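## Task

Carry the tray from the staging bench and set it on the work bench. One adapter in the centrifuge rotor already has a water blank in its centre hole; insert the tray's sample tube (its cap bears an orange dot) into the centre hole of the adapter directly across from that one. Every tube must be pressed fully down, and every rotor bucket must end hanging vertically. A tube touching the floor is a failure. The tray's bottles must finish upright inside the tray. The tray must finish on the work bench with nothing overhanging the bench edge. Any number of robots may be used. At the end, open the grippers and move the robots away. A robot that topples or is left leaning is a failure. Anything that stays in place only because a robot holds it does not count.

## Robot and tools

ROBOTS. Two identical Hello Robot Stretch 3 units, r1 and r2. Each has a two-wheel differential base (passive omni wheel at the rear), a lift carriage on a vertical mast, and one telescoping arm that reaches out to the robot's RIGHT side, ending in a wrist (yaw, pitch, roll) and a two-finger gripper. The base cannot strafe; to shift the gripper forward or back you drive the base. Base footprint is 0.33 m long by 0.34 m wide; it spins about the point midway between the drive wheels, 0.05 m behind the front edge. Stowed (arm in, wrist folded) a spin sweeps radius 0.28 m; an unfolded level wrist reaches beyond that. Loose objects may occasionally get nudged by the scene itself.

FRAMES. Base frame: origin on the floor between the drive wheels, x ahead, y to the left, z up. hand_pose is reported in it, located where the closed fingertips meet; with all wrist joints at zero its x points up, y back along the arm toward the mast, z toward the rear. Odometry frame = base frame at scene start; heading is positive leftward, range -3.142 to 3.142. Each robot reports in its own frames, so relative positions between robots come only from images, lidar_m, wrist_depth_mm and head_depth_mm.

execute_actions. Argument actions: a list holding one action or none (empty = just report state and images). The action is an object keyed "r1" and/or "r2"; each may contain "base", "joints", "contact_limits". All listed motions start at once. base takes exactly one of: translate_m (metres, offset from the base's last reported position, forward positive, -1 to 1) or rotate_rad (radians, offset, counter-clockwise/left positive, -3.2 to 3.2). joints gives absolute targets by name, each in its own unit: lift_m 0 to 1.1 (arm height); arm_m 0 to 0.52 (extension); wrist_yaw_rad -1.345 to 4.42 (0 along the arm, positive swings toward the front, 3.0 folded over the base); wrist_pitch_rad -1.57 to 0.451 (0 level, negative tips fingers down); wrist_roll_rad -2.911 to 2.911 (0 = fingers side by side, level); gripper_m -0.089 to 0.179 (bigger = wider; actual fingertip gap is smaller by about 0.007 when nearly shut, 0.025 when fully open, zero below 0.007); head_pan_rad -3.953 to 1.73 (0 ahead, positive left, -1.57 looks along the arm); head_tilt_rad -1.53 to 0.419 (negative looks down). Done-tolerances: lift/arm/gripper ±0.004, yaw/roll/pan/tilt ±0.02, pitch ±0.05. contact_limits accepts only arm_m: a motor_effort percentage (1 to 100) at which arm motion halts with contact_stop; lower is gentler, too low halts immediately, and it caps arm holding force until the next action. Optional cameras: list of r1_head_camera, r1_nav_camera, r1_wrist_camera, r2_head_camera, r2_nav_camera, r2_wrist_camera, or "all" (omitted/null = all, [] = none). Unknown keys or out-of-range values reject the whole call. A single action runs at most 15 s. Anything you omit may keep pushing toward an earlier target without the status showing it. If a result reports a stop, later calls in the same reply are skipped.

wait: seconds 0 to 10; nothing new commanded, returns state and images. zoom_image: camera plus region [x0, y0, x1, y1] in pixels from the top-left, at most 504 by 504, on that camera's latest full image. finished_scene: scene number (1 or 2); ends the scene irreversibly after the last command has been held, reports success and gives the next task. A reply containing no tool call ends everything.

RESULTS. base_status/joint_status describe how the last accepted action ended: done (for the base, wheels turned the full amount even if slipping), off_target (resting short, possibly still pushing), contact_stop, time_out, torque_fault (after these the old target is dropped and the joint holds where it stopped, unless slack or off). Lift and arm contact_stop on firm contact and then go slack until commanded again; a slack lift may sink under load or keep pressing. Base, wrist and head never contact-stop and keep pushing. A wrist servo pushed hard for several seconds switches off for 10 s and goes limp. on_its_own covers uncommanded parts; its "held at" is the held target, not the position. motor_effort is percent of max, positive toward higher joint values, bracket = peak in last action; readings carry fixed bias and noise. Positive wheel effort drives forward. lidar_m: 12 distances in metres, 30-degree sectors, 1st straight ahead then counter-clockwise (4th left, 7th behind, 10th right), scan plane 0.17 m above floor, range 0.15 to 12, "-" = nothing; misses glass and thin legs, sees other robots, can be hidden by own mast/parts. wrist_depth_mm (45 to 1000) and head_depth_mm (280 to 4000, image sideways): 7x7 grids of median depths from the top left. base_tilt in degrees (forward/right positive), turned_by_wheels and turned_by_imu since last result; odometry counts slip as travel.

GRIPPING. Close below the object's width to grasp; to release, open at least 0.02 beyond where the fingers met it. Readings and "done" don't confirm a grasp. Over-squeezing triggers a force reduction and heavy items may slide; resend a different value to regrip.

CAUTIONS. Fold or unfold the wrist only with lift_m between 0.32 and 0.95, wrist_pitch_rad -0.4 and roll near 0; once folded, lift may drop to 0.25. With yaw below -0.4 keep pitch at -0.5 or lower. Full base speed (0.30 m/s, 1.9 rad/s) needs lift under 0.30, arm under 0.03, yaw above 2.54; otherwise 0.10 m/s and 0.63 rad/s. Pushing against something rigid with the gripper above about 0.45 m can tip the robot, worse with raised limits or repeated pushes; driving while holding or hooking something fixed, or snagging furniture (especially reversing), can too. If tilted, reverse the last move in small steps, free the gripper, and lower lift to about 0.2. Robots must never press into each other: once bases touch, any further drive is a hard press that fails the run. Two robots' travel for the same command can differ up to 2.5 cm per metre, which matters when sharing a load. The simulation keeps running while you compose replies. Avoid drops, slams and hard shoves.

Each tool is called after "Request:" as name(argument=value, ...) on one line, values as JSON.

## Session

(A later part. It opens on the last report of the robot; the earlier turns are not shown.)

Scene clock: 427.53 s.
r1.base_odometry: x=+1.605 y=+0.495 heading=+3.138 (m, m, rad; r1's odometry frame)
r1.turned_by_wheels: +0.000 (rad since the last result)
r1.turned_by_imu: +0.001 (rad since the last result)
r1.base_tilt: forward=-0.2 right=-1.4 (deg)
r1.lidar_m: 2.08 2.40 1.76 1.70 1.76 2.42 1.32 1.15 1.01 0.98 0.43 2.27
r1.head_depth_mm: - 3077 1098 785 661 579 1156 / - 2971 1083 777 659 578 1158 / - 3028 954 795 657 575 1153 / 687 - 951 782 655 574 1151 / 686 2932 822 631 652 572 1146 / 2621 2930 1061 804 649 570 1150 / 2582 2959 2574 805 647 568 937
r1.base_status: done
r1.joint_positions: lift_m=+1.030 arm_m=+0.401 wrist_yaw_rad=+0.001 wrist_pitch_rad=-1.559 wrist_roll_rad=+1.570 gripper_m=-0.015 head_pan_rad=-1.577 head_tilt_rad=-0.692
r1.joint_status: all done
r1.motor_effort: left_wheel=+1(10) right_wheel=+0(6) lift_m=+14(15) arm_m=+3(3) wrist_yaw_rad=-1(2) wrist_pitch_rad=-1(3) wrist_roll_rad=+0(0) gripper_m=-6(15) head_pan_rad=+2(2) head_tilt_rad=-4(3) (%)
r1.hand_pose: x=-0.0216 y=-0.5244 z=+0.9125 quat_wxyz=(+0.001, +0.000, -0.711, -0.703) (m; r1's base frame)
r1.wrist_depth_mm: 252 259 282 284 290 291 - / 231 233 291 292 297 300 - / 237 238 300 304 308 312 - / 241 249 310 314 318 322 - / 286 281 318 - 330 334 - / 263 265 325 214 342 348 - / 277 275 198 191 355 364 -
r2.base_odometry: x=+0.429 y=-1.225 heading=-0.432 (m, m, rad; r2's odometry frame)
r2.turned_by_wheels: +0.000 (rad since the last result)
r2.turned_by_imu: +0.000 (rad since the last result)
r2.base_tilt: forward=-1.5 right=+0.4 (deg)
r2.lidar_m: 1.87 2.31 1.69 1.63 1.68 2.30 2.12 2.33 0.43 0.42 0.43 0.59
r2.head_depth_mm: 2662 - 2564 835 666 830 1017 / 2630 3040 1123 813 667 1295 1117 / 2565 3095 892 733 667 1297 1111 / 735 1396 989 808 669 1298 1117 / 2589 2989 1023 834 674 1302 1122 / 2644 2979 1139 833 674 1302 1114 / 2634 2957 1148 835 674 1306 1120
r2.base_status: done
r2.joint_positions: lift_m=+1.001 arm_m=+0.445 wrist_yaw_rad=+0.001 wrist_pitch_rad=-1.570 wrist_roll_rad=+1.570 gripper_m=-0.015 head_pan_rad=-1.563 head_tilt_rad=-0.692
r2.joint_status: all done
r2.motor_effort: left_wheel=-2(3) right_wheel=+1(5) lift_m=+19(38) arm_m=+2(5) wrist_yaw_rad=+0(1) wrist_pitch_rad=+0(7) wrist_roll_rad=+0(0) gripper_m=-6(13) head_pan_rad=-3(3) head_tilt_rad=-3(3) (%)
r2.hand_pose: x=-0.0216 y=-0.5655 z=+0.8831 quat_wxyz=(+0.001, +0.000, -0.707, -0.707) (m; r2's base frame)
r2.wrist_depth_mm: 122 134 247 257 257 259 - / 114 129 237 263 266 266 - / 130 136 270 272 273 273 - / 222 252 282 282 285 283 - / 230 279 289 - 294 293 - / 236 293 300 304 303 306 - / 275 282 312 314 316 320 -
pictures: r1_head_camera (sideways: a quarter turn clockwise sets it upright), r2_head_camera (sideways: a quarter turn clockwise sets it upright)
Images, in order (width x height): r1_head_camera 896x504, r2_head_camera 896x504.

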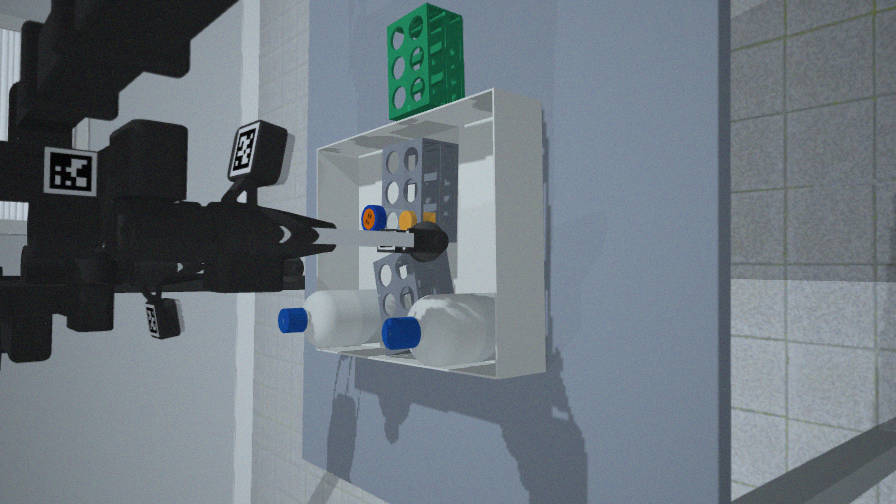

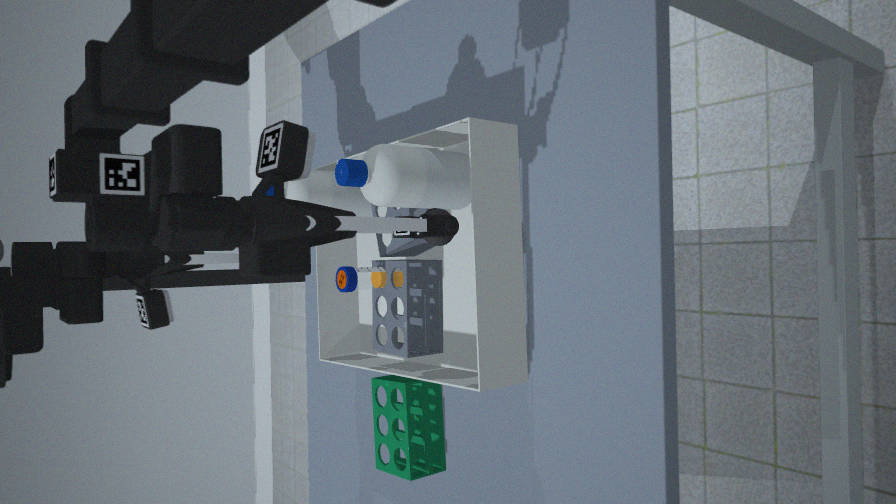

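Request:
execute_actions(actions=[{"r1":{"joints":{"gripper_m":0.02}},"r2":{"joints":{"gripper_m":0.02}}}], cameras=[])

Request:
execute_actions(actions=[{"r1":{"joints":{"lift_m":1.1}},"r2":{"joints":{"lift_m":1.1}}}], cameras=["r1_wrist_camera","r2_wrist_camera"])

Request:
execute_actions(actions=[{"r2":{"joints":{"arm_m":0.0}},"r1":{"joints":{"gripper_m":0.08}}}], cameras=["r1_wrist_camera","r1_head_camera","r1_nav_camera"])

Scene clock: 437.80 s.
r1.base_odometry: x=+1.605 y=+0.495 heading=+3.138 (m, m, rad; r1's odometry frame)
r1.turned_by_wheels: +0.000 (rad since the last result)
r1.turned_by_imu: +0.001 (rad since the last result)
r1.base_tilt: forward=-0.3 right=-1.4 (deg)
r1.lidar_m: 2.07 2.40 1.75 1.69 1.76 2.42 1.32 1.15 1.01 0.97 0.43 2.27
r1.head_depth_mm: - 3062 1093 785 662 580 1164 / - 2947 1090 777 660 579 1151 / - 3027 952 796 657 576 1154 / 686 - 950 777 656 573 1149 / 684 2958 823 632 652 571 1148 / 2575 2944 1062 804 650 571 1142 / 2580 2920 2602 804 647 569 942
r1.base_status: not commanded
r1.joint_positions: lift_m=+1.030 arm_m=+0.401 wrist_yaw_rad=+0.001 wrist_pitch_rad=-1.559 wrist_roll_rad=+1.570 gripper_m=+0.020 head_pan_rad=-1.577 head_tilt_rad=-0.692
r1.joint_status: all done
r1.motor_effort: left_wheel=+2(1) right_wheel=+0(0) lift_m=+14(15) arm_m=+3(3) wrist_yaw_rad=-1(1) wrist_pitch_rad=-1(1) wrist_roll_rad=+0(1) gripper_m=+0(79) head_pan_rad=+3(3) head_tilt_rad=-4(4) (%)
r1.hand_pose: x=-0.0216 y=-0.5244 z=+0.9125 quat_wxyz=(+0.001, +0.000, -0.711, -0.703) (m; r1's base frame)
r1.wrist_depth_mm: 252 258 283 283 289 292 - / 230 233 289 292 299 300 - / 237 239 299 303 309 310 - / 242 249 311 313 319 320 - / 286 281 318 320 327 336 - / 262 266 322 226 345 346 - / 278 274 202 190 355 362 -
r2.base_odometry: x=+0.429 y=-1.225 heading=-0.432 (m, m, rad; r2's odometry frame)
r2.turned_by_wheels: +0.000 (rad since the last result)
r2.turned_by_imu: +0.000 (rad since the last result)
r2.base_tilt: forward=-1.6 right=+0.3 (deg)
r2.lidar_m: 1.87 2.32 1.69 1.62 1.68 2.31 2.11 2.33 0.43 0.42 0.43 0.59
r2.head_depth_mm: 2651 - 2609 839 667 834 1014 / 2637 3046 1130 809 670 1291 1116 / 2563 3097 891 735 671 1287 1118 / 734 1396 985 810 670 1297 1116 / 2620 2991 1024 832 672 1307 1116 / 2641 3010 1143 829 674 1306 1125 / 2678 2988 1150 839 675 1297 1123
r2.base_status: not commanded
r2.joint_positions: lift_m=+1.001 arm_m=+0.445 wrist_yaw_rad=+0.001 wrist_pitch_rad=-1.570 wrist_roll_rad=+1.570 gripper_m=+0.020 head_pan_rad=-1.563 head_tilt_rad=-0.692
r2.joint_status: all done
r2.motor_effort: left_wheel=-2(2) right_wheel=+1(1) lift_m=+19(19) arm_m=+2(2) wrist_yaw_rad=-2(0) wrist_pitch_rad=+0(0) wrist_roll_rad=+0(0) gripper_m=+1(80) head_pan_rad=-3(3) head_tilt_rad=-2(3) (%)
r2.hand_pose: x=-0.0216 y=-0.5655 z=+0.8831 quat_wxyz=(+0.001, +0.000, -0.707, -0.707) (m; r2's base frame)
r2.wrist_depth_mm: 122 134 245 257 257 259 - / 114 129 237 265 266 267 - / 130 137 270 273 275 274 - / 222 252 283 283 283 282 - / 231 278 291 291 294 291 - / 236 291 302 302 302 305 - / 274 279 312 313 316 319 -
pictures: none
No camera images: the call's "cameras" was empty. Leave "cameras" out to get every camera's image.

Scene clock: 439.53 s.
r1.base_odometry: x=+1.605 y=+0.495 heading=+3.138 (m, m, rad; r1's odometry frame)
r1.turned_by_wheels: +0.000 (rad since the last result)
r1.turned_by_imu: +0.000 (rad since the last result)
r1.base_tilt: forward=-0.1 right=-1.4 (deg)
r1.lidar_m: 2.08 2.39 1.75 1.69 1.76 2.41 1.32 1.15 1.01 0.98 0.43 2.27
r1.head_depth_mm: 2624 3001 1099 787 660 579 1156 / 2665 2994 1088 776 660 578 1154 / 2681 3076 973 797 657 577 1153 / 684 - 1277 782 655 574 1150 / 2547 2944 825 631 652 573 1148 / 2602 2953 1066 808 651 571 1147 / 2608 2941 2596 804 647 568 939
r1.base_status: not commanded
r1.joint_positions: lift_m=+1.100 arm_m=+0.401 wrist_yaw_rad=+0.001 wrist_pitch_rad=-1.559 wrist_roll_rad=+1.570 gripper_m=+0.020 head_pan_rad=-1.577 head_tilt_rad=-0.692
r1.joint_status: all done
r1.motor_effort: left_wheel=+2(2) right_wheel=-1(0) lift_m=+22(23) arm_m=+3(3) wrist_yaw_rad=-1(1) wrist_pitch_rad=-1(1) wrist_roll_rad=-1(1) gripper_m=+1(1) head_pan_rad=+2(3) head_tilt_rad=-5(4) (%)
r1.hand_pose: x=-0.0216 y=-0.5244 z=+0.9819 quat_wxyz=(+0.001, +0.000, -0.711, -0.703) (m; r1's base frame)
r1.wrist_depth_mm: 327 292 345 350 355 365 - / 353 299 357 362 365 371 - / 360 306 365 373 379 384 - / 377 319 380 385 391 - - / 381 333 392 348 404 - - / 272 343 348 258 422 - - / 419 419 430 425 442 - -
r2.base_odometry: x=+0.429 y=-1.225 heading=-0.432 (m, m, rad; r2's odometry frame)
r2.turned_by_wheels: +0.000 (rad since the last result)
r2.turned_by_imu: +0.000 (rad since the last result)
r2.base_tilt: forward=-1.5 right=+0.3 (deg)
r2.lidar_m: 1.86 2.31 1.69 1.62 1.68 2.30 2.11 2.33 0.43 0.42 0.43 0.59
r2.head_depth_mm: 2679 3049 2747 842 668 828 1016 / 2717 3082 1129 810 669 1293 1114 / 2735 3057 912 734 669 1299 1120 / 730 1422 1302 815 672 1307 1116 / 2597 3045 1023 835 672 1297 1121 / 2686 2943 1141 833 674 1306 1125 / 2624 2936 1147 835 674 1298 1126
r2.base_status: not commanded
r2.joint_positions: lift_m=+1.099 arm_m=+0.445 wrist_yaw_rad=+0.001 wrist_pitch_rad=-1.570 wrist_roll_rad=+1.570 gripper_m=+0.020 head_pan_rad=-1.563 head_tilt_rad=-0.692
r2.joint_status: all done
r2.motor_effort: left_wheel=-2(2) right_wheel=+1(1) lift_m=+63(70) arm_m=+2(2) wrist_yaw_rad=-1(0) wrist_pitch_rad=+0(0) wrist_roll_rad=+0(0) gripper_m=+0(1) head_pan_rad=-3(3) head_tilt_rad=-2(3) (%)
r2.hand_pose: x=-0.0216 y=-0.5655 z=+0.9810 quat_wxyz=(+0.001, +0.000, -0.707, -0.707) (m; r2's base frame)
r2.wrist_depth_mm: 351 347 348 349 351 355 - / 345 217 237 361 364 361 - / 369 310 317 373 373 370 - / 384 334 385 384 382 - - / 391 336 394 395 400 - - / 415 373 412 413 413 - - / 377 361 380 421 428 - -
pictures: r1_wrist_camera, r2_wrist_camera
Images, in order (width x height): r1_wrist_camera 644x364, r2_wrist_camera 644x364.

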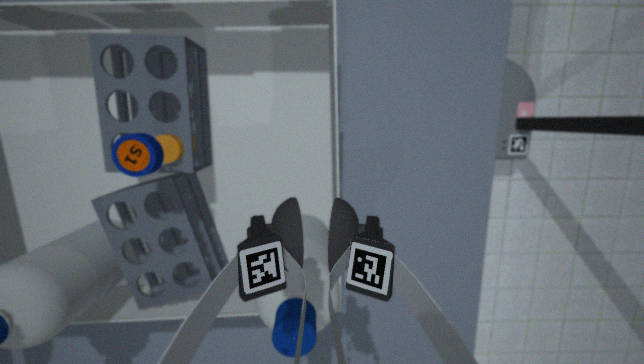

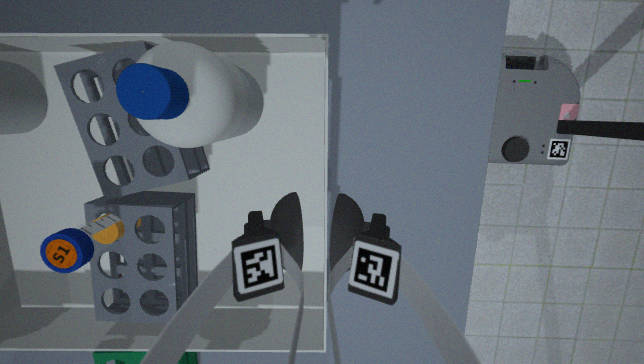

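Scene clock: 444.00 s.
r1.base_odometry: x=+1.605 y=+0.495 heading=+3.138 (m, m, rad; r1's odometry frame)
r1.turned_by_wheels: +0.000 (rad since the last result)
r1.turned_by_imu: +0.001 (rad since the last result)
r1.base_tilt: forward=-0.2 right=-1.3 (deg)
r1.lidar_m: 2.08 2.40 1.76 1.69 1.76 2.41 1.32 1.14 1.01 0.98 0.43 2.27
r1.head_depth_mm: 2616 2933 1097 786 660 580 1159 / 2633 3024 1084 774 658 577 1158 / 2690 3068 977 793 657 577 1151 / 1088 - 975 781 654 574 1155 / 2599 2929 826 630 653 572 1145 / 2576 2932 1065 806 649 571 1143 / 2596 2937 2588 802 649 569 940
r1.base_status: not commanded
r1.joint_positions: lift_m=+1.100 arm_m=+0.401 wrist_yaw_rad=+0.001 wrist_pitch_rad=-1.559 wrist_roll_rad=+1.570 gripper_m=+0.080 head_pan_rad=-1.577 head_tilt_rad=-0.692
r1.joint_status: all done
r1.motor_effort: left_wheel=+2(1) right_wheel=+0(0) lift_m=+22(22) arm_m=+3(3) wrist_yaw_rad=-1(1) wrist_pitch_rad=-1(1) wrist_roll_rad=+0(0) gripper_m=+1(80) head_pan_rad=+3(3) head_tilt_rad=-5(4) (%)
r1.hand_pose: x=-0.0216 y=-0.5244 z=+0.9819 quat_wxyz=(+0.001, +0.000, -0.711, -0.703) (m; r1's base frame)
r1.wrist_depth_mm: 327 291 343 350 357 363 - / 351 301 356 360 366 372 - / 362 303 366 372 381 385 - / 375 321 381 385 391 - - / 379 333 394 375 402 - - / 272 341 349 262 426 - - / 420 422 428 431 436 - -
r2.base_odometry: x=+0.429 y=-1.225 heading=-0.432 (m, m, rad; r2's odometry frame)
r2.turned_by_wheels: +0.000 (rad since the last result)
r2.turned_by_imu: +0.000 (rad since the last result)
r2.base_tilt: forward=-1.5 right=+0.3 (deg)
r2.lidar_m: 1.86 2.31 1.68 1.62 1.68 2.29 2.11 2.32 0.43 0.42 0.43 0.59
r2.head_depth_mm: - - - - - - 1040 / - - - - - - - / - - - - - - - / 744 2899 1034 823 - - 1097 / 2595 2978 1019 832 713 1298 1093 / 2642 3002 1151 836 673 1308 1120 / 2672 2992 1145 833 675 1297 1121
r2.base_status: not commanded
r2.joint_positions: lift_m=+1.099 arm_m=+0.002 wrist_yaw_rad=+0.001 wrist_pitch_rad=-1.569 wrist_roll_rad=+1.570 gripper_m=+0.020 head_pan_rad=-1.563 head_tilt_rad=-0.692
r2.joint_status: all done
joint sent to its limit — the command would take r2.arm_m past its lower limit, so that joint was sent only as far as its limit.
r2.motor_effort: left_wheel=-2(2) right_wheel=+1(1) lift_m=+63(63) arm_m=-5(7) wrist_yaw_rad=-1(1) wrist_pitch_rad=+0(1) wrist_roll_rad=+1(0) gripper_m=+0(0) head_pan_rad=-3(3) head_tilt_rad=-3(3) (%)
r2.hand_pose: x=-0.0216 y=-0.1225 z=+0.9810 quat_wxyz=(+0.001, +0.000, -0.707, -0.707) (m; r2's base frame)
r2.wrist_depth_mm: 353 - - - - - - / 365 - - - - - - / 375 - - - - - - / 389 - - - - - - / 400 - - - - - - / 419 - - - - - - / 429 447 - - - - -
pictures: r1_head_camera (sideways: a quarter turn clockwise sets it upright), r1_nav_camera (sideways: a quarter turn counterclockwise sets it upright), r1_wrist_camera
Images, in order (width x height): r1_head_camera 896x504, r1_nav_camera 672x504, r1_wrist_camera 644x364.

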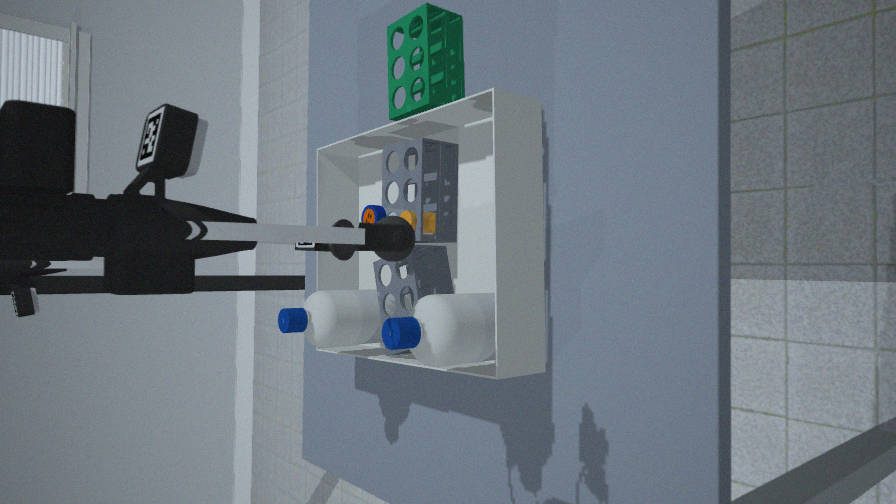

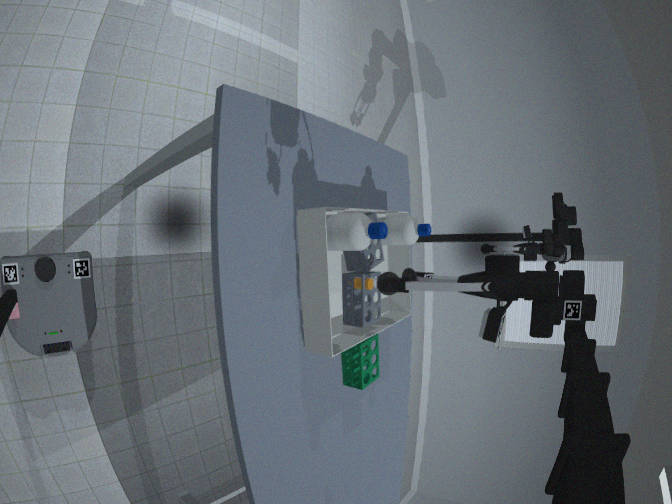

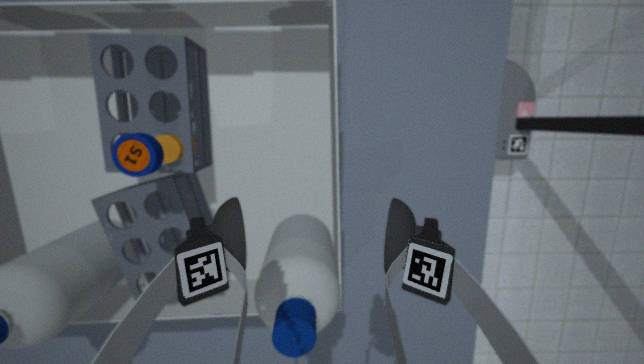

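Request:
execute_actions(actions=[{"r1":{"base":{"rotate_rad":0.3},"joints":{"arm_m":0.05}},"r2":{"base":{"translate_m":-0.6}}}], cameras=[])

Request:
execute_actions(actions=[{"r1":{"base":{"translate_m":-0.22}}}], cameras=[])

Request:
execute_actions(actions=[{"r1":{"base":{"rotate_rad":-0.3}}}], cameras=[])

Request:
execute_actions(actions=[{"r1":{"base":{"translate_m":0.168},"joints":{"arm_m":0.47}}}], cameras=["r1_wrist_camera","r1_head_camera"])

Scene clock: 465.93 s.
r1.base_odometry: x=+1.605 y=+0.495 heading=-2.845 (m, m, rad; r1's odometry frame)
r1.turned_by_wheels: +0.300 (rad since the last result)
r1.turned_by_imu: +0.303 (rad since the last result)
r1.base_tilt: forward=-0.3 right=-1.3 (deg)
r1.lidar_m: 3.14 1.91 1.69 1.70 2.00 3.15 1.15 1.10 0.98 0.98 0.43 2.08
r1.head_depth_mm: - - - 743 626 552 1139 / - - - - 639 551 1154 / - - - - - - 1155 / 2749 3056 1075 - - 589 1176 / 1447 3124 2406 - 618 1242 1149 / 2868 3187 2611 1869 651 780 1078 / 2968 3358 2597 1955 666 1291 1138
r1.base_status: done
r1.joint_positions: lift_m=+1.100 arm_m=+0.050 wrist_yaw_rad=+0.001 wrist_pitch_rad=-1.559 wrist_roll_rad=+1.570 gripper_m=+0.080 head_pan_rad=-1.577 head_tilt_rad=-0.692
r1.joint_status: all done
r1.motor_effort: left_wheel=-3(8) right_wheel=+3(7) lift_m=+23(22) arm_m=-3(4) wrist_yaw_rad=-1(1) wrist_pitch_rad=-2(1) wrist_roll_rad=+0(1) gripper_m=+1(0) head_pan_rad=+2(2) head_tilt_rad=-4(4) (%)
r1.hand_pose: x=-0.0216 y=-0.1740 z=+0.9819 quat_wxyz=(+0.001, +0.000, -0.711, -0.703) (m; r1's base frame)
r1.wrist_depth_mm: 344 347 354 - - - - / 352 360 - - - - - / 366 371 - - - - - / 380 381 - - - - - / 391 393 - - - - - / 400 406 - - - - - / 421 425 - - - - -
r2.base_odometry: x=-0.116 y=-0.973 heading=-0.432 (m, m, rad; r2's odometry frame)
r2.turned_by_wheels: +0.000 (rad since the last result)
r2.turned_by_imu: -0.002 (rad since the last result)
r2.base_tilt: forward=-1.5 right=+0.2 (deg)
r2.lidar_m: 1.59 2.31 1.68 1.62 1.68 2.29 1.68 1.53 3.25 1.08 0.49 0.59
r2.head_depth_mm: - - - - - - 1133 / - - - - - - - / - - - - - - - / 2682 3010 2799 2048 - - 1144 / 2670 3049 2793 2092 1739 1343 1137 / 2644 3010 2541 1322 1601 1359 1099 / 2641 2974 1148 850 716 777 1107
r2.base_status: done
r2.joint_positions: lift_m=+1.099 arm_m=+0.002 wrist_yaw_rad=+0.001 wrist_pitch_rad=-1.569 wrist_roll_rad=+1.570 gripper_m=+0.020 head_pan_rad=-1.563 head_tilt_rad=-0.692
r2.joint_status: not commanded
r2.motor_effort: left_wheel=-1(8) right_wheel=+1(1) lift_m=+63(63) arm_m=-5(4) wrist_yaw_rad=-1(0) wrist_pitch_rad=-1(0) wrist_roll_rad=+1(0) gripper_m=+0(0) head_pan_rad=-3(3) head_tilt_rad=-3(3) (%)
r2.hand_pose: x=-0.0216 y=-0.1225 z=+0.9810 quat_wxyz=(+0.001, +0.000, -0.707, -0.707) (m; r2's base frame)
r2.wrist_depth_mm: - - - - - - - / - - - - - - - / - - - - - - - / - - - - - - - / - - - - - - - / - - - - - - - / 508 542 - - - - -
pictures: none
No camera images: the call's "cameras" was empty. Leave "cameras" out to get every camera's image.

Scene clock: 469.37 s.
r1.base_odometry: x=+1.816 y=+0.559 heading=-2.846 (m, m, rad; r1's odometry frame)
r1.turned_by_wheels: +0.000 (rad since the last result)
r1.turned_by_imu: +0.000 (rad since the last result)
r1.base_tilt: forward=-0.2 right=-1.4 (deg)
r1.lidar_m: 3.26 2.00 1.76 1.76 2.09 2.97 0.93 1.03 0.91 0.91 0.56 0.56
r1.head_depth_mm: - - - 888 628 553 485 / - - - - 640 551 502 / - - - - - - 797 / 2701 3005 1075 - - 535 1108 / 2717 3106 831 - 618 545 1150 / 2758 3160 1068 626 650 556 1147 / 2866 3307 2587 805 647 568 1117
r1.base_status: done
r1.joint_positions: lift_m=+1.100 arm_m=+0.050 wrist_yaw_rad=+0.001 wrist_pitch_rad=-1.559 wrist_roll_rad=+1.570 gripper_m=+0.080 head_pan_rad=-1.577 head_tilt_rad=-0.692
r1.joint_status: not commanded
r1.motor_effort: left_wheel=-3(10) right_wheel=+3(5) lift_m=+22(22) arm_m=-3(3) wrist_yaw_rad=-1(1) wrist_pitch_rad=-1(1) wrist_roll_rad=+0(0) gripper_m=+1(0) head_pan_rad=+2(3) head_tilt_rad=-3(4) (%)
r1.hand_pose: x=-0.0216 y=-0.1740 z=+0.9819 quat_wxyz=(+0.001, +0.000, -0.711, -0.703) (m; r1's base frame)
r1.wrist_depth_mm: 345 345 350 - - - - / 352 359 363 - - - - / 337 367 373 - - - - / 345 383 388 - - - - / 358 396 - - - - - / 383 405 - - - - - / 413 425 - - - - -
r2.base_odometry: x=-0.116 y=-0.973 heading=-0.432 (m, m, rad; r2's odometry frame)
r2.turned_by_wheels: +0.000 (rad since the last result)
r2.turned_by_imu: +0.000 (rad since the last result)
r2.base_tilt: forward=-1.5 right=+0.2 (deg)
r2.lidar_m: 1.59 2.31 1.68 1.62 1.68 2.29 1.68 1.53 3.27 1.08 0.49 0.59
r2.head_depth_mm: - - - - - - 1137 / - - - - - - - / - - - - - - - / 2687 2972 2782 2069 - - 1141 / 2626 2984 2806 2050 1733 1339 1142 / 2697 2958 2547 1325 1588 1370 1097 / 2641 2962 1141 850 718 779 1102
r2.base_status: not commanded
r2.joint_positions: lift_m=+1.099 arm_m=+0.002 wrist_yaw_rad=+0.001 wrist_pitch_rad=-1.569 wrist_roll_rad=+1.570 gripper_m=+0.020 head_pan_rad=-1.563 head_tilt_rad=-0.692
r2.joint_status: not commanded
r2.motor_effort: left_wheel=-1(2) right_wheel=+1(2) lift_m=+63(63) arm_m=-5(5) wrist_yaw_rad=-1(2) wrist_pitch_rad=+0(1) wrist_roll_rad=+0(0) gripper_m=+0(0) head_pan_rad=-4(3) head_tilt_rad=-2(3) (%)
r2.hand_pose: x=-0.0216 y=-0.1225 z=+0.9810 quat_wxyz=(+0.001, +0.000, -0.707, -0.707) (m; r2's base frame)
r2.wrist_depth_mm: - - - - - - - / - - - - - - - / - - - - - - - / - - - - - - - / - - - - - - - / - - - - - - - / 508 544 - - - - -
pictures: none
No camera images: the call's "cameras" was empty. Leave "cameras" out to get every camera's image.

Scene clock: 471.17 s.
r1.base_odometry: x=+1.816 y=+0.559 heading=+3.138 (m, m, rad; r1's odometry frame)
r1.turned_by_wheels: -0.300 (rad since the last result)
r1.turned_by_imu: -0.300 (rad since the last result)
r1.base_tilt: forward=-0.3 right=-1.4 (deg)
r1.lidar_m: 2.27 2.49 1.82 1.76 1.82 2.51 1.10 0.93 0.95 0.91 0.94 0.56
r1.head_depth_mm: - - - 886 626 553 1114 / - - - - 640 551 1110 / - - - - - - 1110 / 2583 2878 2634 - - 535 1084 / 2542 2913 2602 - 618 546 1102 / 2553 2880 2591 735 617 544 1102 / 2536 2871 1054 742 617 542 1094
r1.base_status: done
r1.joint_positions: lift_m=+1.100 arm_m=+0.050 wrist_yaw_rad=+0.001 wrist_pitch_rad=-1.559 wrist_roll_rad=+1.570 gripper_m=+0.080 head_pan_rad=-1.577 head_tilt_rad=-0.692
r1.joint_status: not commanded
r1.motor_effort: left_wheel=+5(12) right_wheel=-3(6) lift_m=+22(22) arm_m=-2(3) wrist_yaw_rad=-1(1) wrist_pitch_rad=-2(1) wrist_roll_rad=-1(1) gripper_m=+1(1) head_pan_rad=+3(3) head_tilt_rad=-4(4) (%)
r1.hand_pose: x=-0.0216 y=-0.1740 z=+0.9819 quat_wxyz=(+0.001, +0.000, -0.711, -0.703) (m; r1's base frame)
r1.wrist_depth_mm: 344 347 351 - - - - / 358 359 361 - - - - / 367 371 376 - - - - / 379 383 384 - - - - / 368 392 404 - - - - / 382 404 418 - - - - / 415 422 429 - - - -
r2.base_odometry: x=-0.116 y=-0.973 heading=-0.432 (m, m, rad; r2's odometry frame)
r2.turned_by_wheels: +0.000 (rad since the last result)
r2.turned_by_imu: +0.000 (rad since the last result)
r2.base_tilt: forward=-1.6 right=+0.3 (deg)
r2.lidar_m: 1.59 2.32 1.68 1.62 1.68 2.29 1.68 1.53 3.27 1.08 0.49 0.59
r2.head_depth_mm: - - - - - - 1145 / - - - - - - - / - - - - - - - / 2648 2949 2807 2069 - - 1146 / 2651 2959 2760 2072 1757 1341 1143 / 2608 2986 2560 1326 1597 1366 1100 / 2667 3000 1148 850 716 780 1100
r2.base_status: not commanded
r2.joint_positions: lift_m=+1.099 arm_m=+0.002 wrist_yaw_rad=+0.001 wrist_pitch_rad=-1.569 wrist_roll_rad=+1.570 gripper_m=+0.020 head_pan_rad=-1.563 head_tilt_rad=-0.692
r2.joint_status: not commanded
r2.motor_effort: left_wheel=-2(1) right_wheel=+1(1) lift_m=+63(63) arm_m=-5(5) wrist_yaw_rad=-1(1) wrist_pitch_rad=+0(0) wrist_roll_rad=+0(0) gripper_m=+0(0) head_pan_rad=-3(3) head_tilt_rad=-3(2) (%)
r2.hand_pose: x=-0.0216 y=-0.1225 z=+0.9810 quat_wxyz=(+0.001, +0.000, -0.707, -0.707) (m; r2's base frame)
r2.wrist_depth_mm: - - - - - - - / - - - - - - - / - - - - - - - / - - - - - - - / - - - - - - - / - - - - - - - / 505 540 - - - - -
pictures: none
No camera images: the call's "cameras" was empty. Leave "cameras" out to get every camera's image.

Scene clock: 475.47 s.
r1.base_odometry: x=+1.648 y=+0.559 heading=+3.138 (m, m, rad; r1's odometry frame)
r1.turned_by_wheels: +0.000 (rad since the last result)
r1.turned_by_imu: +0.001 (rad since the last result)
r1.base_tilt: forward=-0.3 right=-1.4 (deg)
r1.lidar_m: 2.11 2.49 1.82 1.76 1.82 2.51 1.09 1.09 0.95 0.91 0.95 0.42
r1.head_depth_mm: 2576 2883 2676 797 661 552 1115 / 2568 2922 2661 773 641 551 1112 / 2579 2919 2669 760 628 550 1107 / 2501 2983 2619 744 624 547 1110 / 2544 2892 2604 748 619 546 1103 / 2559 2894 2584 691 608 545 1097 / 2533 2857 1057 800 647 543 1096
r1.base_status: done
r1.joint_positions: lift_m=+1.100 arm_m=+0.470 wrist_yaw_rad=+0.000 wrist_pitch_rad=-1.559 wrist_roll_rad=+1.570 gripper_m=+0.080 head_pan_rad=-1.577 head_tilt_rad=-0.692
r1.joint_status: all done
r1.motor_effort: left_wheel=+5(12) right_wheel=-3(4) lift_m=+22(22) arm_m=+3(5) wrist_yaw_rad=+0(1) wrist_pitch_rad=-1(1) wrist_roll_rad=+0(1) gripper_m=+0(0) head_pan_rad=+3(3) head_tilt_rad=-5(5) (%)
r1.hand_pose: x=-0.0215 y=-0.5933 z=+0.9819 quat_wxyz=(+0.001, +0.000, -0.711, -0.703) (m; r1's base frame)
r1.wrist_depth_mm: 343 347 350 328 356 359 363 / 352 356 338 350 362 371 376 / 361 367 365 368 376 383 388 / 376 375 378 326 387 393 - / 391 388 372 396 396 408 - / 404 364 343 400 319 423 - / 416 264 291 366 276 438 -
r2.base_odometry: x=-0.116 y=-0.973 heading=-0.432 (m, m, rad; r2's odometry frame)
r2.turned_by_wheels: +0.000 (rad since the last result)
r2.turned_by_imu: +0.000 (rad since the last result)
r2.base_tilt: forward=-1.5 right=+0.2 (deg)
r2.lidar_m: 1.59 2.31 1.68 1.62 1.68 2.29 1.68 1.53 3.27 1.09 0.49 0.59
r2.head_depth_mm: - - - - - - 1134 / - - - - - - - / - - - - - - - / 2685 2965 2779 2054 - - 1140 / 2646 2972 2764 2055 1744 1333 1143 / 2685 3028 2527 1318 1598 1362 1093 / 2649 2935 1149 850 716 775 1102
r2.base_status: not commanded
r2.joint_positions: lift_m=+1.099 arm_m=+0.002 wrist_yaw_rad=+0.001 wrist_pitch_rad=-1.569 wrist_roll_rad=+1.570 gripper_m=+0.020 head_pan_rad=-1.563 head_tilt_rad=-0.692
r2.joint_status: not commanded
r2.motor_effort: left_wheel=-2(1) right_wheel=+1(1) lift_m=+63(63) arm_m=-5(5) wrist_yaw_rad=-1(1) wrist_pitch_rad=+0(0) wrist_roll_rad=+0(1) gripper_m=+0(1) head_pan_rad=-3(3) head_tilt_rad=-3(3) (%)
r2.hand_pose: x=-0.0216 y=-0.1225 z=+0.9810 quat_wxyz=(+0.001, +0.000, -0.707, -0.707) (m; r2's base frame)
r2.wrist_depth_mm: - - - - - - - / - - - - - - - / - - - - - - - / - - - - - - - / - - - - - - - / - - - - - - - / 507 536 - - - - -
pictures: r1_head_camera (sideways: a quarter turn clockwise sets it upright), r1_wrist_camera
Images, in order (width x height): r1_head_camera 896x504, r1_wrist_camera 644x364.

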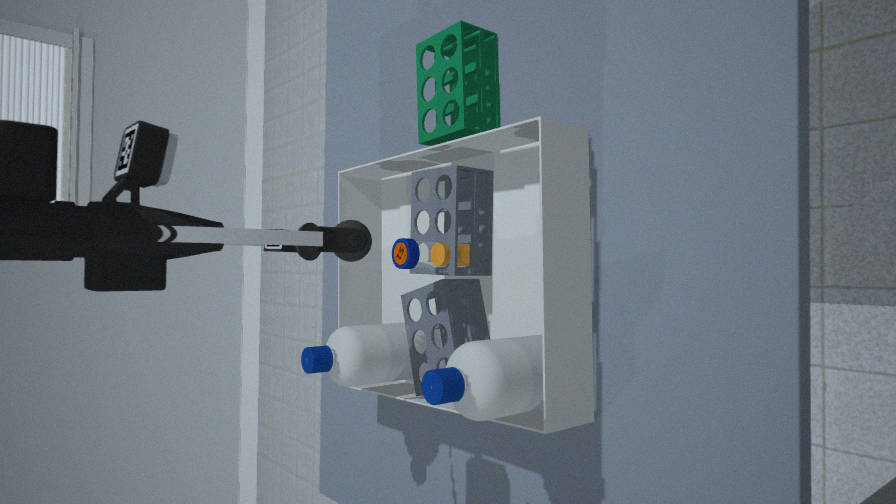

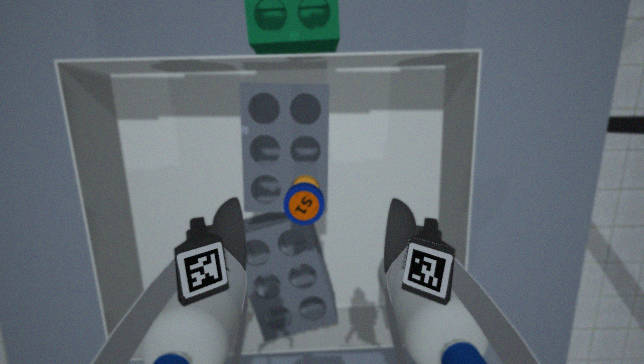

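Request:
execute_actions(actions=[{"r1":{"base":{"translate_m":-0.005},"joints":{"arm_m":0.481,"gripper_m":0.06,"lift_m":1.03}}}], cameras=["r1_wrist_camera","r1_head_camera"])

Scene clock: 481.03 s.
r1.base_odometry: x=+1.653 y=+0.559 heading=+3.138 (m, m, rad; r1's odometry frame)
r1.turned_by_wheels: +0.000 (rad since the last result)
r1.turned_by_imu: +0.001 (rad since the last result)
r1.base_tilt: forward=-0.3 right=-1.5 (deg)
r1.lidar_m: 2.11 2.48 1.83 1.76 1.83 2.50 1.08 1.09 0.94 0.91 0.95 0.42
r1.head_depth_mm: - 3012 2648 797 662 552 1112 / - 2909 2664 754 642 551 1113 / - 2896 2634 759 627 549 1109 / 2537 - 2614 744 623 548 1106 / 2517 2856 2627 743 619 546 1106 / 2530 2871 2588 594 604 544 1103 / 2543 2869 1058 802 648 543 1100
r1.base_status: done
r1.joint_positions: lift_m=+1.030 arm_m=+0.481 wrist_yaw_rad=+0.000 wrist_pitch_rad=-1.559 wrist_roll_rad=+1.570 gripper_m=+0.060 head_pan_rad=-1.577 head_tilt_rad=-0.692
r1.joint_status: all done
r1.motor_effort: left_wheel=+5(7) right_wheel=-2(7) lift_m=+14(22) arm_m=+3(2) wrist_yaw_rad=+0(0) wrist_pitch_rad=-2(1) wrist_roll_rad=+0(0) gripper_m=+0(69) head_pan_rad=+2(3) head_tilt_rad=-4(4) (%)
r1.hand_pose: x=-0.0215 y=-0.6043 z=+0.9125 quat_wxyz=(+0.001, +0.000, -0.711, -0.703) (m; r1's base frame)
r1.wrist_depth_mm: 278 280 279 229 287 289 294 / 255 289 289 291 295 269 304 / 264 297 297 293 304 290 313 / 263 307 306 280 315 294 325 / 274 316 315 254 323 323 336 / 281 326 286 303 337 323 348 / 311 304 270 310 296 301 362
r2.base_odometry: x=-0.116 y=-0.973 heading=-0.432 (m, m, rad; r2's odometry frame)
r2.turned_by_wheels: +0.000 (rad since the last result)
r2.turned_by_imu: +0.000 (rad since the last result)
r2.base_tilt: forward=-1.5 right=+0.3 (deg)
r2.lidar_m: 1.59 2.31 1.69 1.62 1.68 2.28 1.69 1.53 3.25 1.09 0.49 0.59
r2.head_depth_mm: - - - - - - 1140 / - - - - - - - / - - - - - - - / 2688 3008 2775 2062 - - 1141 / 2653 2997 2795 2077 1725 1329 1145 / 2621 3008 2559 1323 1601 1370 1102 / 2692 2962 1150 848 716 780 1098
r2.base_status: not commanded
r2.joint_positions: lift_m=+1.099 arm_m=+0.002 wrist_yaw_rad=+0.001 wrist_pitch_rad=-1.569 wrist_roll_rad=+1.570 gripper_m=+0.020 head_pan_rad=-1.563 head_tilt_rad=-0.692
r2.joint_status: not commanded
r2.motor_effort: left_wheel=-2(2) right_wheel=+1(1) lift_m=+63(63) arm_m=-5(5) wrist_yaw_rad=-1(2) wrist_pitch_rad=-1(1) wrist_roll_rad=+0(0) gripper_m=+0(0) head_pan_rad=-3(3) head_tilt_rad=-3(2) (%)
r2.hand_pose: x=-0.0216 y=-0.1225 z=+0.9810 quat_wxyz=(+0.001, +0.000, -0.707, -0.707) (m; r2's base frame)
r2.wrist_depth_mm: - - - - - - - / - - - - - - - / - - - - - - - / - - - - - - - / - - - - - - - / - - - - - - - / 505 549 - - - - -
pictures: r1_head_camera (sideways: a quarter turn clockwise sets it upright), r1_wrist_camera
Images, in order (width x height): r1_head_camera 896x504, r1_wrist_camera 644x364.

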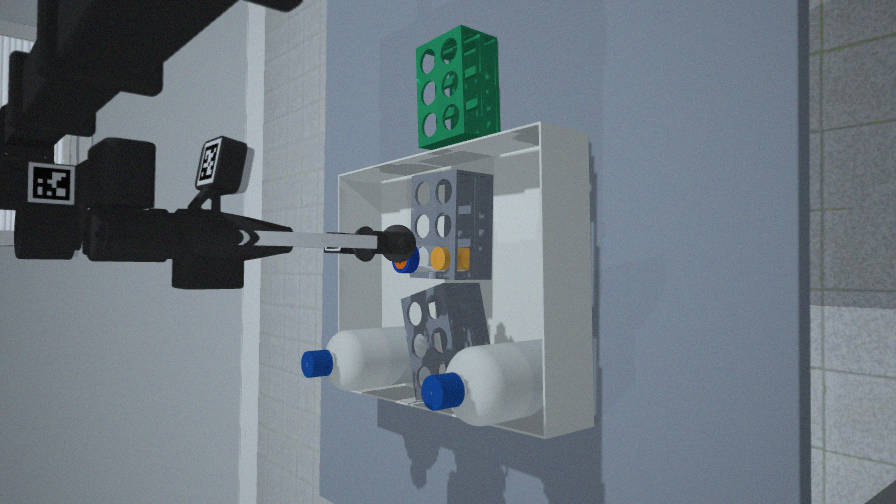

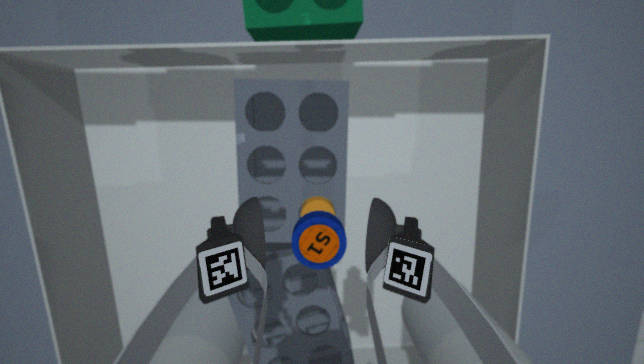

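Request:
execute_actions(actions=[{"r1":{"base":{"translate_m":0.01},"joints":{"lift_m":0.985}}}], cameras=["r1_wrist_camera","r1_head_camera"])

Scene clock: 486.80 s.
r1.base_odometry: x=+1.643 y=+0.560 heading=+3.138 (m, m, rad; r1's odometry frame)
r1.turned_by_wheels: +0.000 (rad since the last result)
r1.turned_by_imu: +0.001 (rad since the last result)
r1.base_tilt: forward=-0.3 right=-1.4 (deg)
r1.lidar_m: 2.10 2.49 1.82 1.76 1.83 2.51 1.10 1.10 0.94 0.91 0.45 0.41
r1.head_depth_mm: 2548 - 1001 763 662 552 1116 / 2502 2944 2671 775 639 552 1111 / 2479 2989 1037 765 629 547 1107 / 2518 2816 1029 745 624 547 1104 / 2560 2876 2591 740 618 545 1103 / 2520 2865 2613 578 614 544 1102 / 2549 2842 1056 803 648 543 1096
r1.base_status: done
r1.joint_positions: lift_m=+0.985 arm_m=+0.481 wrist_yaw_rad=+0.000 wrist_pitch_rad=-1.559 wrist_roll_rad=+1.570 gripper_m=+0.060 head_pan_rad=-1.577 head_tilt_rad=-0.692
r1.joint_status: all done
r1.motor_effort: left_wheel=+5(11) right_wheel=-3(7) lift_m=+15(10) arm_m=+4(3) wrist_yaw_rad=+0(0) wrist_pitch_rad=-1(2) wrist_roll_rad=+0(0) gripper_m=+0(0) head_pan_rad=+3(2) head_tilt_rad=-3(4) (%)
r1.hand_pose: x=-0.0215 y=-0.6043 z=+0.8675 quat_wxyz=(+0.001, +0.000, -0.711, -0.703) (m; r1's base frame)
r1.wrist_depth_mm: 194 198 203 210 215 222 200 / 242 245 243 192 252 251 212 / 249 253 250 198 259 257 263 / 256 260 257 205 266 266 273 / 261 268 267 152 277 274 286 / 258 279 220 251 290 273 295 / 257 284 228 230 294 233 305
r2.base_odometry: x=-0.116 y=-0.973 heading=-0.432 (m, m, rad; r2's odometry frame)
r2.turned_by_wheels: +0.000 (rad since the last result)
r2.turned_by_imu: +0.000 (rad since the last result)
r2.base_tilt: forward=-1.5 right=+0.2 (deg)
r2.lidar_m: 1.60 2.32 1.69 1.62 1.68 2.29 1.68 1.53 3.28 1.08 0.49 0.59
r2.head_depth_mm: - - - - - - 1134 / - - - - - - - / - - - - - - - / 2652 3000 2767 2070 - - 1145 / 2647 3020 2748 2060 1752 1336 1138 / 2667 2950 2543 1316 1600 1363 1098 / 2682 2975 1147 851 718 778 1103
r2.base_status: not commanded
r2.joint_positions: lift_m=+1.099 arm_m=+0.002 wrist_yaw_rad=+0.001 wrist_pitch_rad=-1.569 wrist_roll_rad=+1.570 gripper_m=+0.020 head_pan_rad=-1.563 head_tilt_rad=-0.692
r2.joint_status: not commanded
r2.motor_effort: left_wheel=-2(1) right_wheel=+1(1) lift_m=+63(63) arm_m=-5(5) wrist_yaw_rad=-1(1) wrist_pitch_rad=+0(0) wrist_roll_rad=+0(1) gripper_m=+0(0) head_pan_rad=-3(3) head_tilt_rad=-3(2) (%)
r2.hand_pose: x=-0.0216 y=-0.1225 z=+0.9810 quat_wxyz=(+0.001, +0.000, -0.707, -0.707) (m; r2's base frame)
r2.wrist_depth_mm: - - - - - - - / - - - - - - - / - - - - - - - / - - - - - - - / - - - - - - - / - - - - - - - / 508 538 - - - - -
pictures: r1_head_camera (sideways: a quarter turn clockwise sets it upright), r1_wrist_camera
Images, in order (width x height): r1_head_camera 896x504, r1_wrist_camera 644x364.

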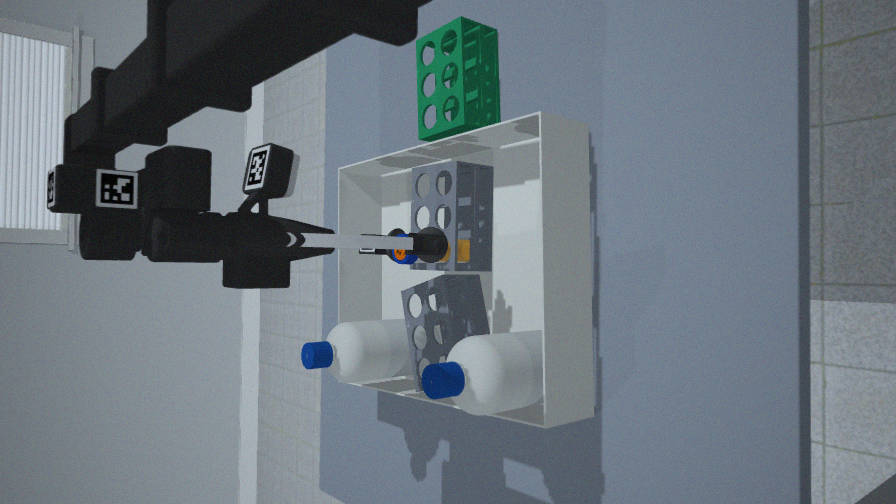

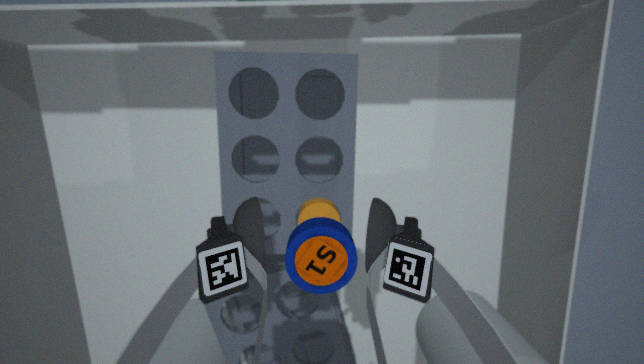

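Request:
execute_actions(actions=[{"r1":{"base":{"translate_m":0.012},"joints":{"lift_m":0.972}}}], cameras=["r1_wrist_camera"])

Request:
execute_actions(actions=[{"r1":{"joints":{"gripper_m":0.0}}}], cameras=["r1_wrist_camera","r1_head_camera"])

Scene clock: 495.23 s.
r1.base_odometry: x=+1.631 y=+0.560 heading=+3.138 (m, m, rad; r1's odometry frame)
r1.turned_by_wheels: +0.000 (rad since the last result)
r1.turned_by_imu: +0.001 (rad since the last result)
r1.base_tilt: forward=-0.3 right=-1.4 (deg)
r1.lidar_m: 2.09 2.48 1.82 1.76 1.83 2.50 1.10 1.11 0.95 0.91 0.43 0.40
r1.head_depth_mm: 2539 2813 - 751 660 552 1116 / 2512 - 1867 742 631 550 1111 / 2470 2991 1031 772 627 550 1105 / 2512 2825 919 749 622 549 1106 / 2552 2882 2631 737 617 547 1108 / 2538 2892 2599 775 615 544 1102 / 2532 2865 2591 802 647 542 1096
r1.base_status: done
r1.joint_positions: lift_m=+0.972 arm_m=+0.481 wrist_yaw_rad=+0.000 wrist_pitch_rad=-1.559 wrist_roll_rad=+1.570 gripper_m=+0.060 head_pan_rad=-1.577 head_tilt_rad=-0.692
r1.joint_status: all done
r1.motor_effort: left_wheel=+5(8) right_wheel=-3(5) lift_m=+14(15) arm_m=+3(4) wrist_yaw_rad=+0(0) wrist_pitch_rad=-2(1) wrist_roll_rad=+0(0) gripper_m=+0(1) head_pan_rad=+2(2) head_tilt_rad=-5(5) (%)
r1.hand_pose: x=-0.0215 y=-0.6043 z=+0.8545 quat_wxyz=(+0.001, +0.000, -0.711, -0.703) (m; r1's base frame)
r1.wrist_depth_mm: 224 225 201 175 231 233 191 / 230 232 229 206 238 238 192 / 238 239 238 186 246 246 203 / 244 246 216 190 255 254 215 / 252 255 252 131 263 263 217 / 259 264 205 238 273 261 278 / 257 270 210 214 280 212 290
r2.base_odometry: x=-0.116 y=-0.973 heading=-0.432 (m, m, rad; r2's odometry frame)
r2.turned_by_wheels: +0.000 (rad since the last result)
r2.turned_by_imu: +0.000 (rad since the last result)
r2.base_tilt: forward=-1.5 right=+0.3 (deg)
r2.lidar_m: 1.59 2.31 1.68 1.62 1.68 2.29 1.68 1.53 3.26 1.08 0.49 0.59
r2.head_depth_mm: - - - - - - 1136 / - - - - - - - / - - - - - - - / 2701 3020 2763 2071 - - 1140 / 2698 2951 2806 2071 1768 1332 1142 / 2663 3009 2520 1321 1587 1370 1099 / 2694 2988 1152 851 717 780 1101
r2.base_status: not commanded
r2.joint_positions: lift_m=+1.099 arm_m=+0.002 wrist_yaw_rad=+0.001 wrist_pitch_rad=-1.569 wrist_roll_rad=+1.570 gripper_m=+0.020 head_pan_rad=-1.563 head_tilt_rad=-0.692
r2.joint_status: not commanded
r2.motor_effort: left_wheel=-1(2) right_wheel=+1(1) lift_m=+63(63) arm_m=-5(5) wrist_yaw_rad=-1(1) wrist_pitch_rad=-1(1) wrist_roll_rad=+1(1) gripper_m=+0(0) head_pan_rad=-4(3) head_tilt_rad=-3(3) (%)
r2.hand_pose: x=-0.0216 y=-0.1225 z=+0.9810 quat_wxyz=(+0.001, +0.000, -0.707, -0.707) (m; r2's base frame)
r2.wrist_depth_mm: - - - - - - - / - - - - - - - / - - - - - - - / - - - - - - - / - - - - - - - / - - - - - - - / 507 539 - - - - -
pictures: r1_wrist_camera
Images, in order (width x height): r1_wrist_camera 644x364.

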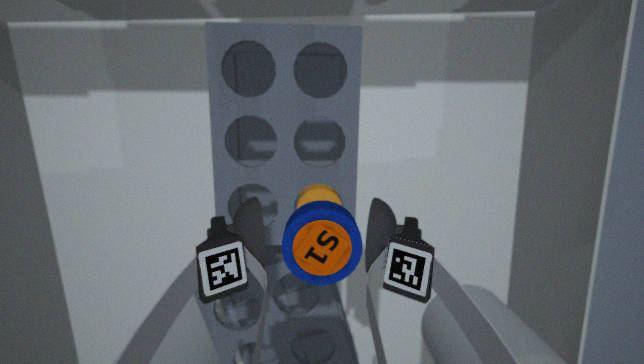

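Scene clock: 496.33 s.
r1.base_odometry: x=+1.631 y=+0.560 heading=+3.138 (m, m, rad; r1's odometry frame)
r1.turned_by_wheels: +0.000 (rad since the last result)
r1.turned_by_imu: +0.000 (rad since the last result)
r1.base_tilt: forward=-0.2 right=-1.3 (deg)
r1.lidar_m: 2.09 2.49 1.83 1.76 1.82 2.50 1.10 1.11 0.95 0.91 0.43 0.40
r1.head_depth_mm: 2541 2784 - 750 660 552 1114 / 2495 - 1845 744 632 551 1111 / 2490 3001 1031 776 627 549 1114 / 2514 2845 922 749 622 548 1103 / 2530 2863 2605 736 617 546 1102 / 2567 2892 2596 774 615 544 1099 / 2520 2885 2574 801 648 543 1101
r1.base_status: not commanded
r1.joint_positions: lift_m=+0.972 arm_m=+0.481 wrist_yaw_rad=+0.000 wrist_pitch_rad=-1.559 wrist_roll_rad=+1.570 gripper_m=+0.001 head_pan_rad=-1.577 head_tilt_rad=-0.692
r1.joint_status: all done
r1.motor_effort: left_wheel=+5(5) right_wheel=-3(3) lift_m=+14(14) arm_m=+3(4) wrist_yaw_rad=-1(1) wrist_pitch_rad=-1(1) wrist_roll_rad=-1(0) gripper_m=-12(87) head_pan_rad=+3(2) head_tilt_rad=-5(4) (%)
r1.hand_pose: x=-0.0215 y=-0.6043 z=+0.8545 quat_wxyz=(+0.001, +0.000, -0.711, -0.703) (m; r1's base frame)
r1.wrist_depth_mm: 223 225 201 175 230 232 190 / 231 232 228 207 238 239 192 / 237 239 237 187 246 247 202 / 244 247 217 189 254 256 215 / 250 255 254 129 262 261 217 / 258 263 238 237 274 261 278 / 256 271 209 215 281 212 290
r2.base_odometry: x=-0.116 y=-0.973 heading=-0.432 (m, m, rad; r2's odometry frame)
r2.turned_by_wheels: +0.000 (rad since the last result)
r2.turned_by_imu: +0.000 (rad since the last result)
r2.base_tilt: forward=-1.5 right=+0.2 (deg)
r2.lidar_m: 1.59 2.31 1.68 1.62 1.68 2.29 1.68 1.53 3.27 1.08 0.49 0.59
r2.head_depth_mm: - - - - - - 1144 / - - - - - - - / - - - - - - - / 2670 2976 2775 2066 - - 1146 / 2652 3000 2801 2072 1741 1326 1143 / 2635 3001 2522 1330 1593 1358 1096 / 2627 2970 1148 850 717 779 1093
r2.base_status: not commanded
r2.joint_positions: lift_m=+1.099 arm_m=+0.002 wrist_yaw_rad=+0.001 wrist_pitch_rad=-1.569 wrist_roll_rad=+1.570 gripper_m=+0.020 head_pan_rad=-1.563 head_tilt_rad=-0.692
r2.joint_status: not commanded
r2.motor_effort: left_wheel=-2(2) right_wheel=+1(1) lift_m=+63(63) arm_m=-5(5) wrist_yaw_rad=-2(1) wrist_pitch_rad=+0(0) wrist_roll_rad=+1(1) gripper_m=+0(0) head_pan_rad=-4(3) head_tilt_rad=-2(3) (%)
r2.hand_pose: x=-0.0216 y=-0.1225 z=+0.9810 quat_wxyz=(+0.001, +0.000, -0.707, -0.707) (m; r2's base frame)
r2.wrist_depth_mm: - - - - - - - / - - - - - - - / - - - - - - - / - - - - - - - / - - - - - - - / - - - - - - - / 504 544 - - - - -
pictures: r1_head_camera (sideways: a quarter turn clockwise sets it upright), r1_wrist_camera
Images, in order (width x height): r1_head_camera 896x504, r1_wrist_camera 644x364.

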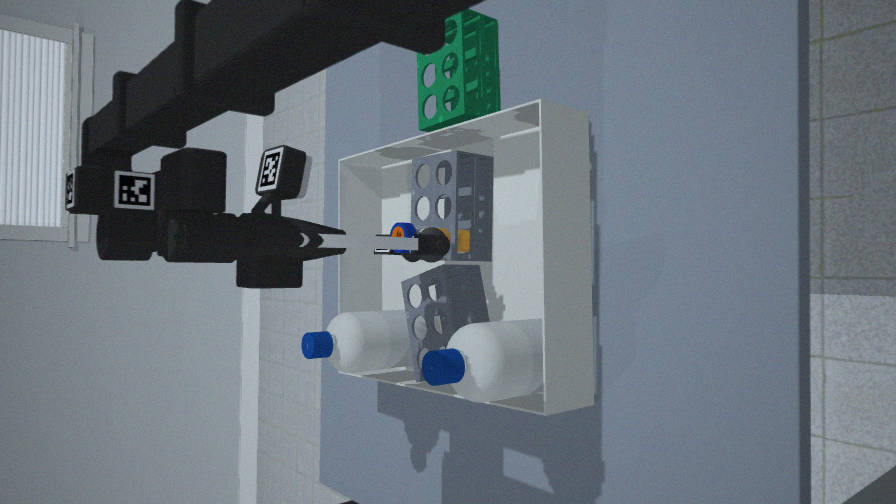

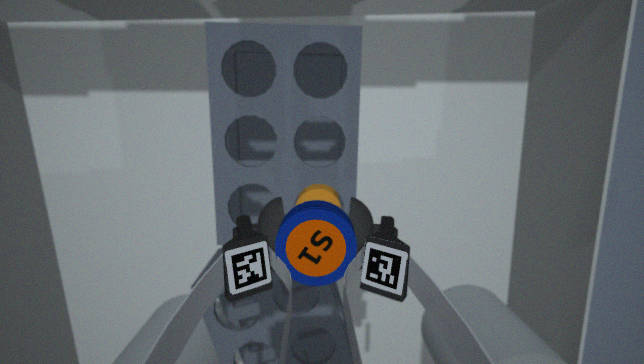

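Request:
execute_actions(actions=[{"r1":{"joints":{"lift_m":1.1}}}], cameras=["r1_wrist_camera","r1_head_camera"])

Scene clock: 502.80 s.
r1.base_odometry: x=+1.631 y=+0.560 heading=+3.138 (m, m, rad; r1's odometry frame)
r1.turned_by_wheels: +0.000 (rad since the last result)
r1.turned_by_imu: +0.001 (rad since the last result)
r1.base_tilt: forward=-0.3 right=-1.4 (deg)
r1.lidar_m: 2.09 2.49 1.82 1.76 1.82 2.50 1.10 1.11 0.95 0.91 0.43 0.41
r1.head_depth_mm: 2553 2893 2675 789 661 552 1115 / 2541 2881 2668 744 630 551 1113 / 2591 2950 2622 775 629 550 1107 / - 2990 1028 752 623 549 1107 / 2577 2881 2631 736 617 546 1103 / 2538 2880 2597 774 615 545 1096 / 2537 2839 2570 804 648 543 1100
r1.base_status: not commanded
r1.joint_positions: lift_m=+1.100 arm_m=+0.481 wrist_yaw_rad=+0.000 wrist_pitch_rad=-1.559 wrist_roll_rad=+1.570 gripper_m=+0.001 head_pan_rad=-1.577 head_tilt_rad=-0.692
r1.joint_status: all done
r1.motor_effort: left_wheel=+5(5) right_wheel=-3(2) lift_m=+22(24) arm_m=+4(3) wrist_yaw_rad=-1(1) wrist_pitch_rad=-1(1) wrist_roll_rad=-1(0) gripper_m=-13(13) head_pan_rad=+2(1) head_tilt_rad=-3(4) (%)
r1.hand_pose: x=-0.0215 y=-0.6043 z=+0.9819 quat_wxyz=(+0.001, +0.000, -0.711, -0.703) (m; r1's base frame)
r1.wrist_depth_mm: 342 345 343 306 352 358 362 / 354 352 355 358 364 366 374 / 363 362 369 365 375 384 386 / 377 373 380 341 389 392 406 / 388 389 393 129 396 404 - / 404 372 307 350 302 420 - / 419 413 272 432 435 432 -
r2.base_odometry: x=-0.116 y=-0.973 heading=-0.432 (m, m, rad; r2's odometry frame)
r2.turned_by_wheels: +0.000 (rad since the last result)
r2.turned_by_imu: +0.000 (rad since the last result)
r2.base_tilt: forward=-1.5 right=+0.2 (deg)
r2.lidar_m: 1.60 2.31 1.69 1.62 1.68 2.29 1.68 1.53 3.27 1.08 0.49 0.59
r2.head_depth_mm: - - - - - - 1139 / - - - - - - - / - - - - - - - / 2666 2975 2780 2053 - - 1141 / 2673 2992 2758 2074 1759 1331 1147 / 2661 3005 2560 1324 1595 1373 1100 / 2639 2981 1145 846 715 780 1102
r2.base_status: not commanded
r2.joint_positions: lift_m=+1.099 arm_m=+0.002 wrist_yaw_rad=+0.001 wrist_pitch_rad=-1.569 wrist_roll_rad=+1.570 gripper_m=+0.020 head_pan_rad=-1.563 head_tilt_rad=-0.692
r2.joint_status: not commanded
r2.motor_effort: left_wheel=-2(1) right_wheel=+1(1) lift_m=+63(63) arm_m=-5(5) wrist_yaw_rad=-2(0) wrist_pitch_rad=+0(1) wrist_roll_rad=+0(0) gripper_m=+0(1) head_pan_rad=-3(3) head_tilt_rad=-3(3) (%)
r2.hand_pose: x=-0.0216 y=-0.1225 z=+0.9810 quat_wxyz=(+0.001, +0.000, -0.707, -0.707) (m; r2's base frame)
r2.wrist_depth_mm: - - - - - - - / - - - - - - - / - - - - - - - / - - - - - - - / - - - - - - - / - - - - - - - / 513 541 - - - - -
pictures: r1_head_camera (sideways: a quarter turn clockwise sets it upright), r1_wrist_camera
Images, in order (width x height): r1_head_camera 896x504, r1_wrist_camera 644x364.

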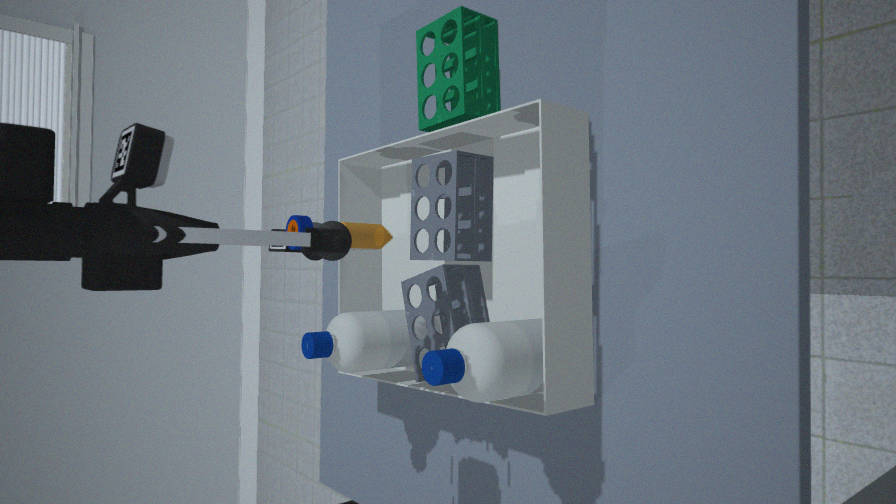

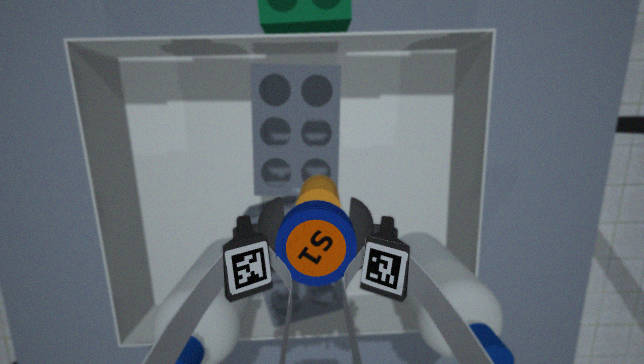

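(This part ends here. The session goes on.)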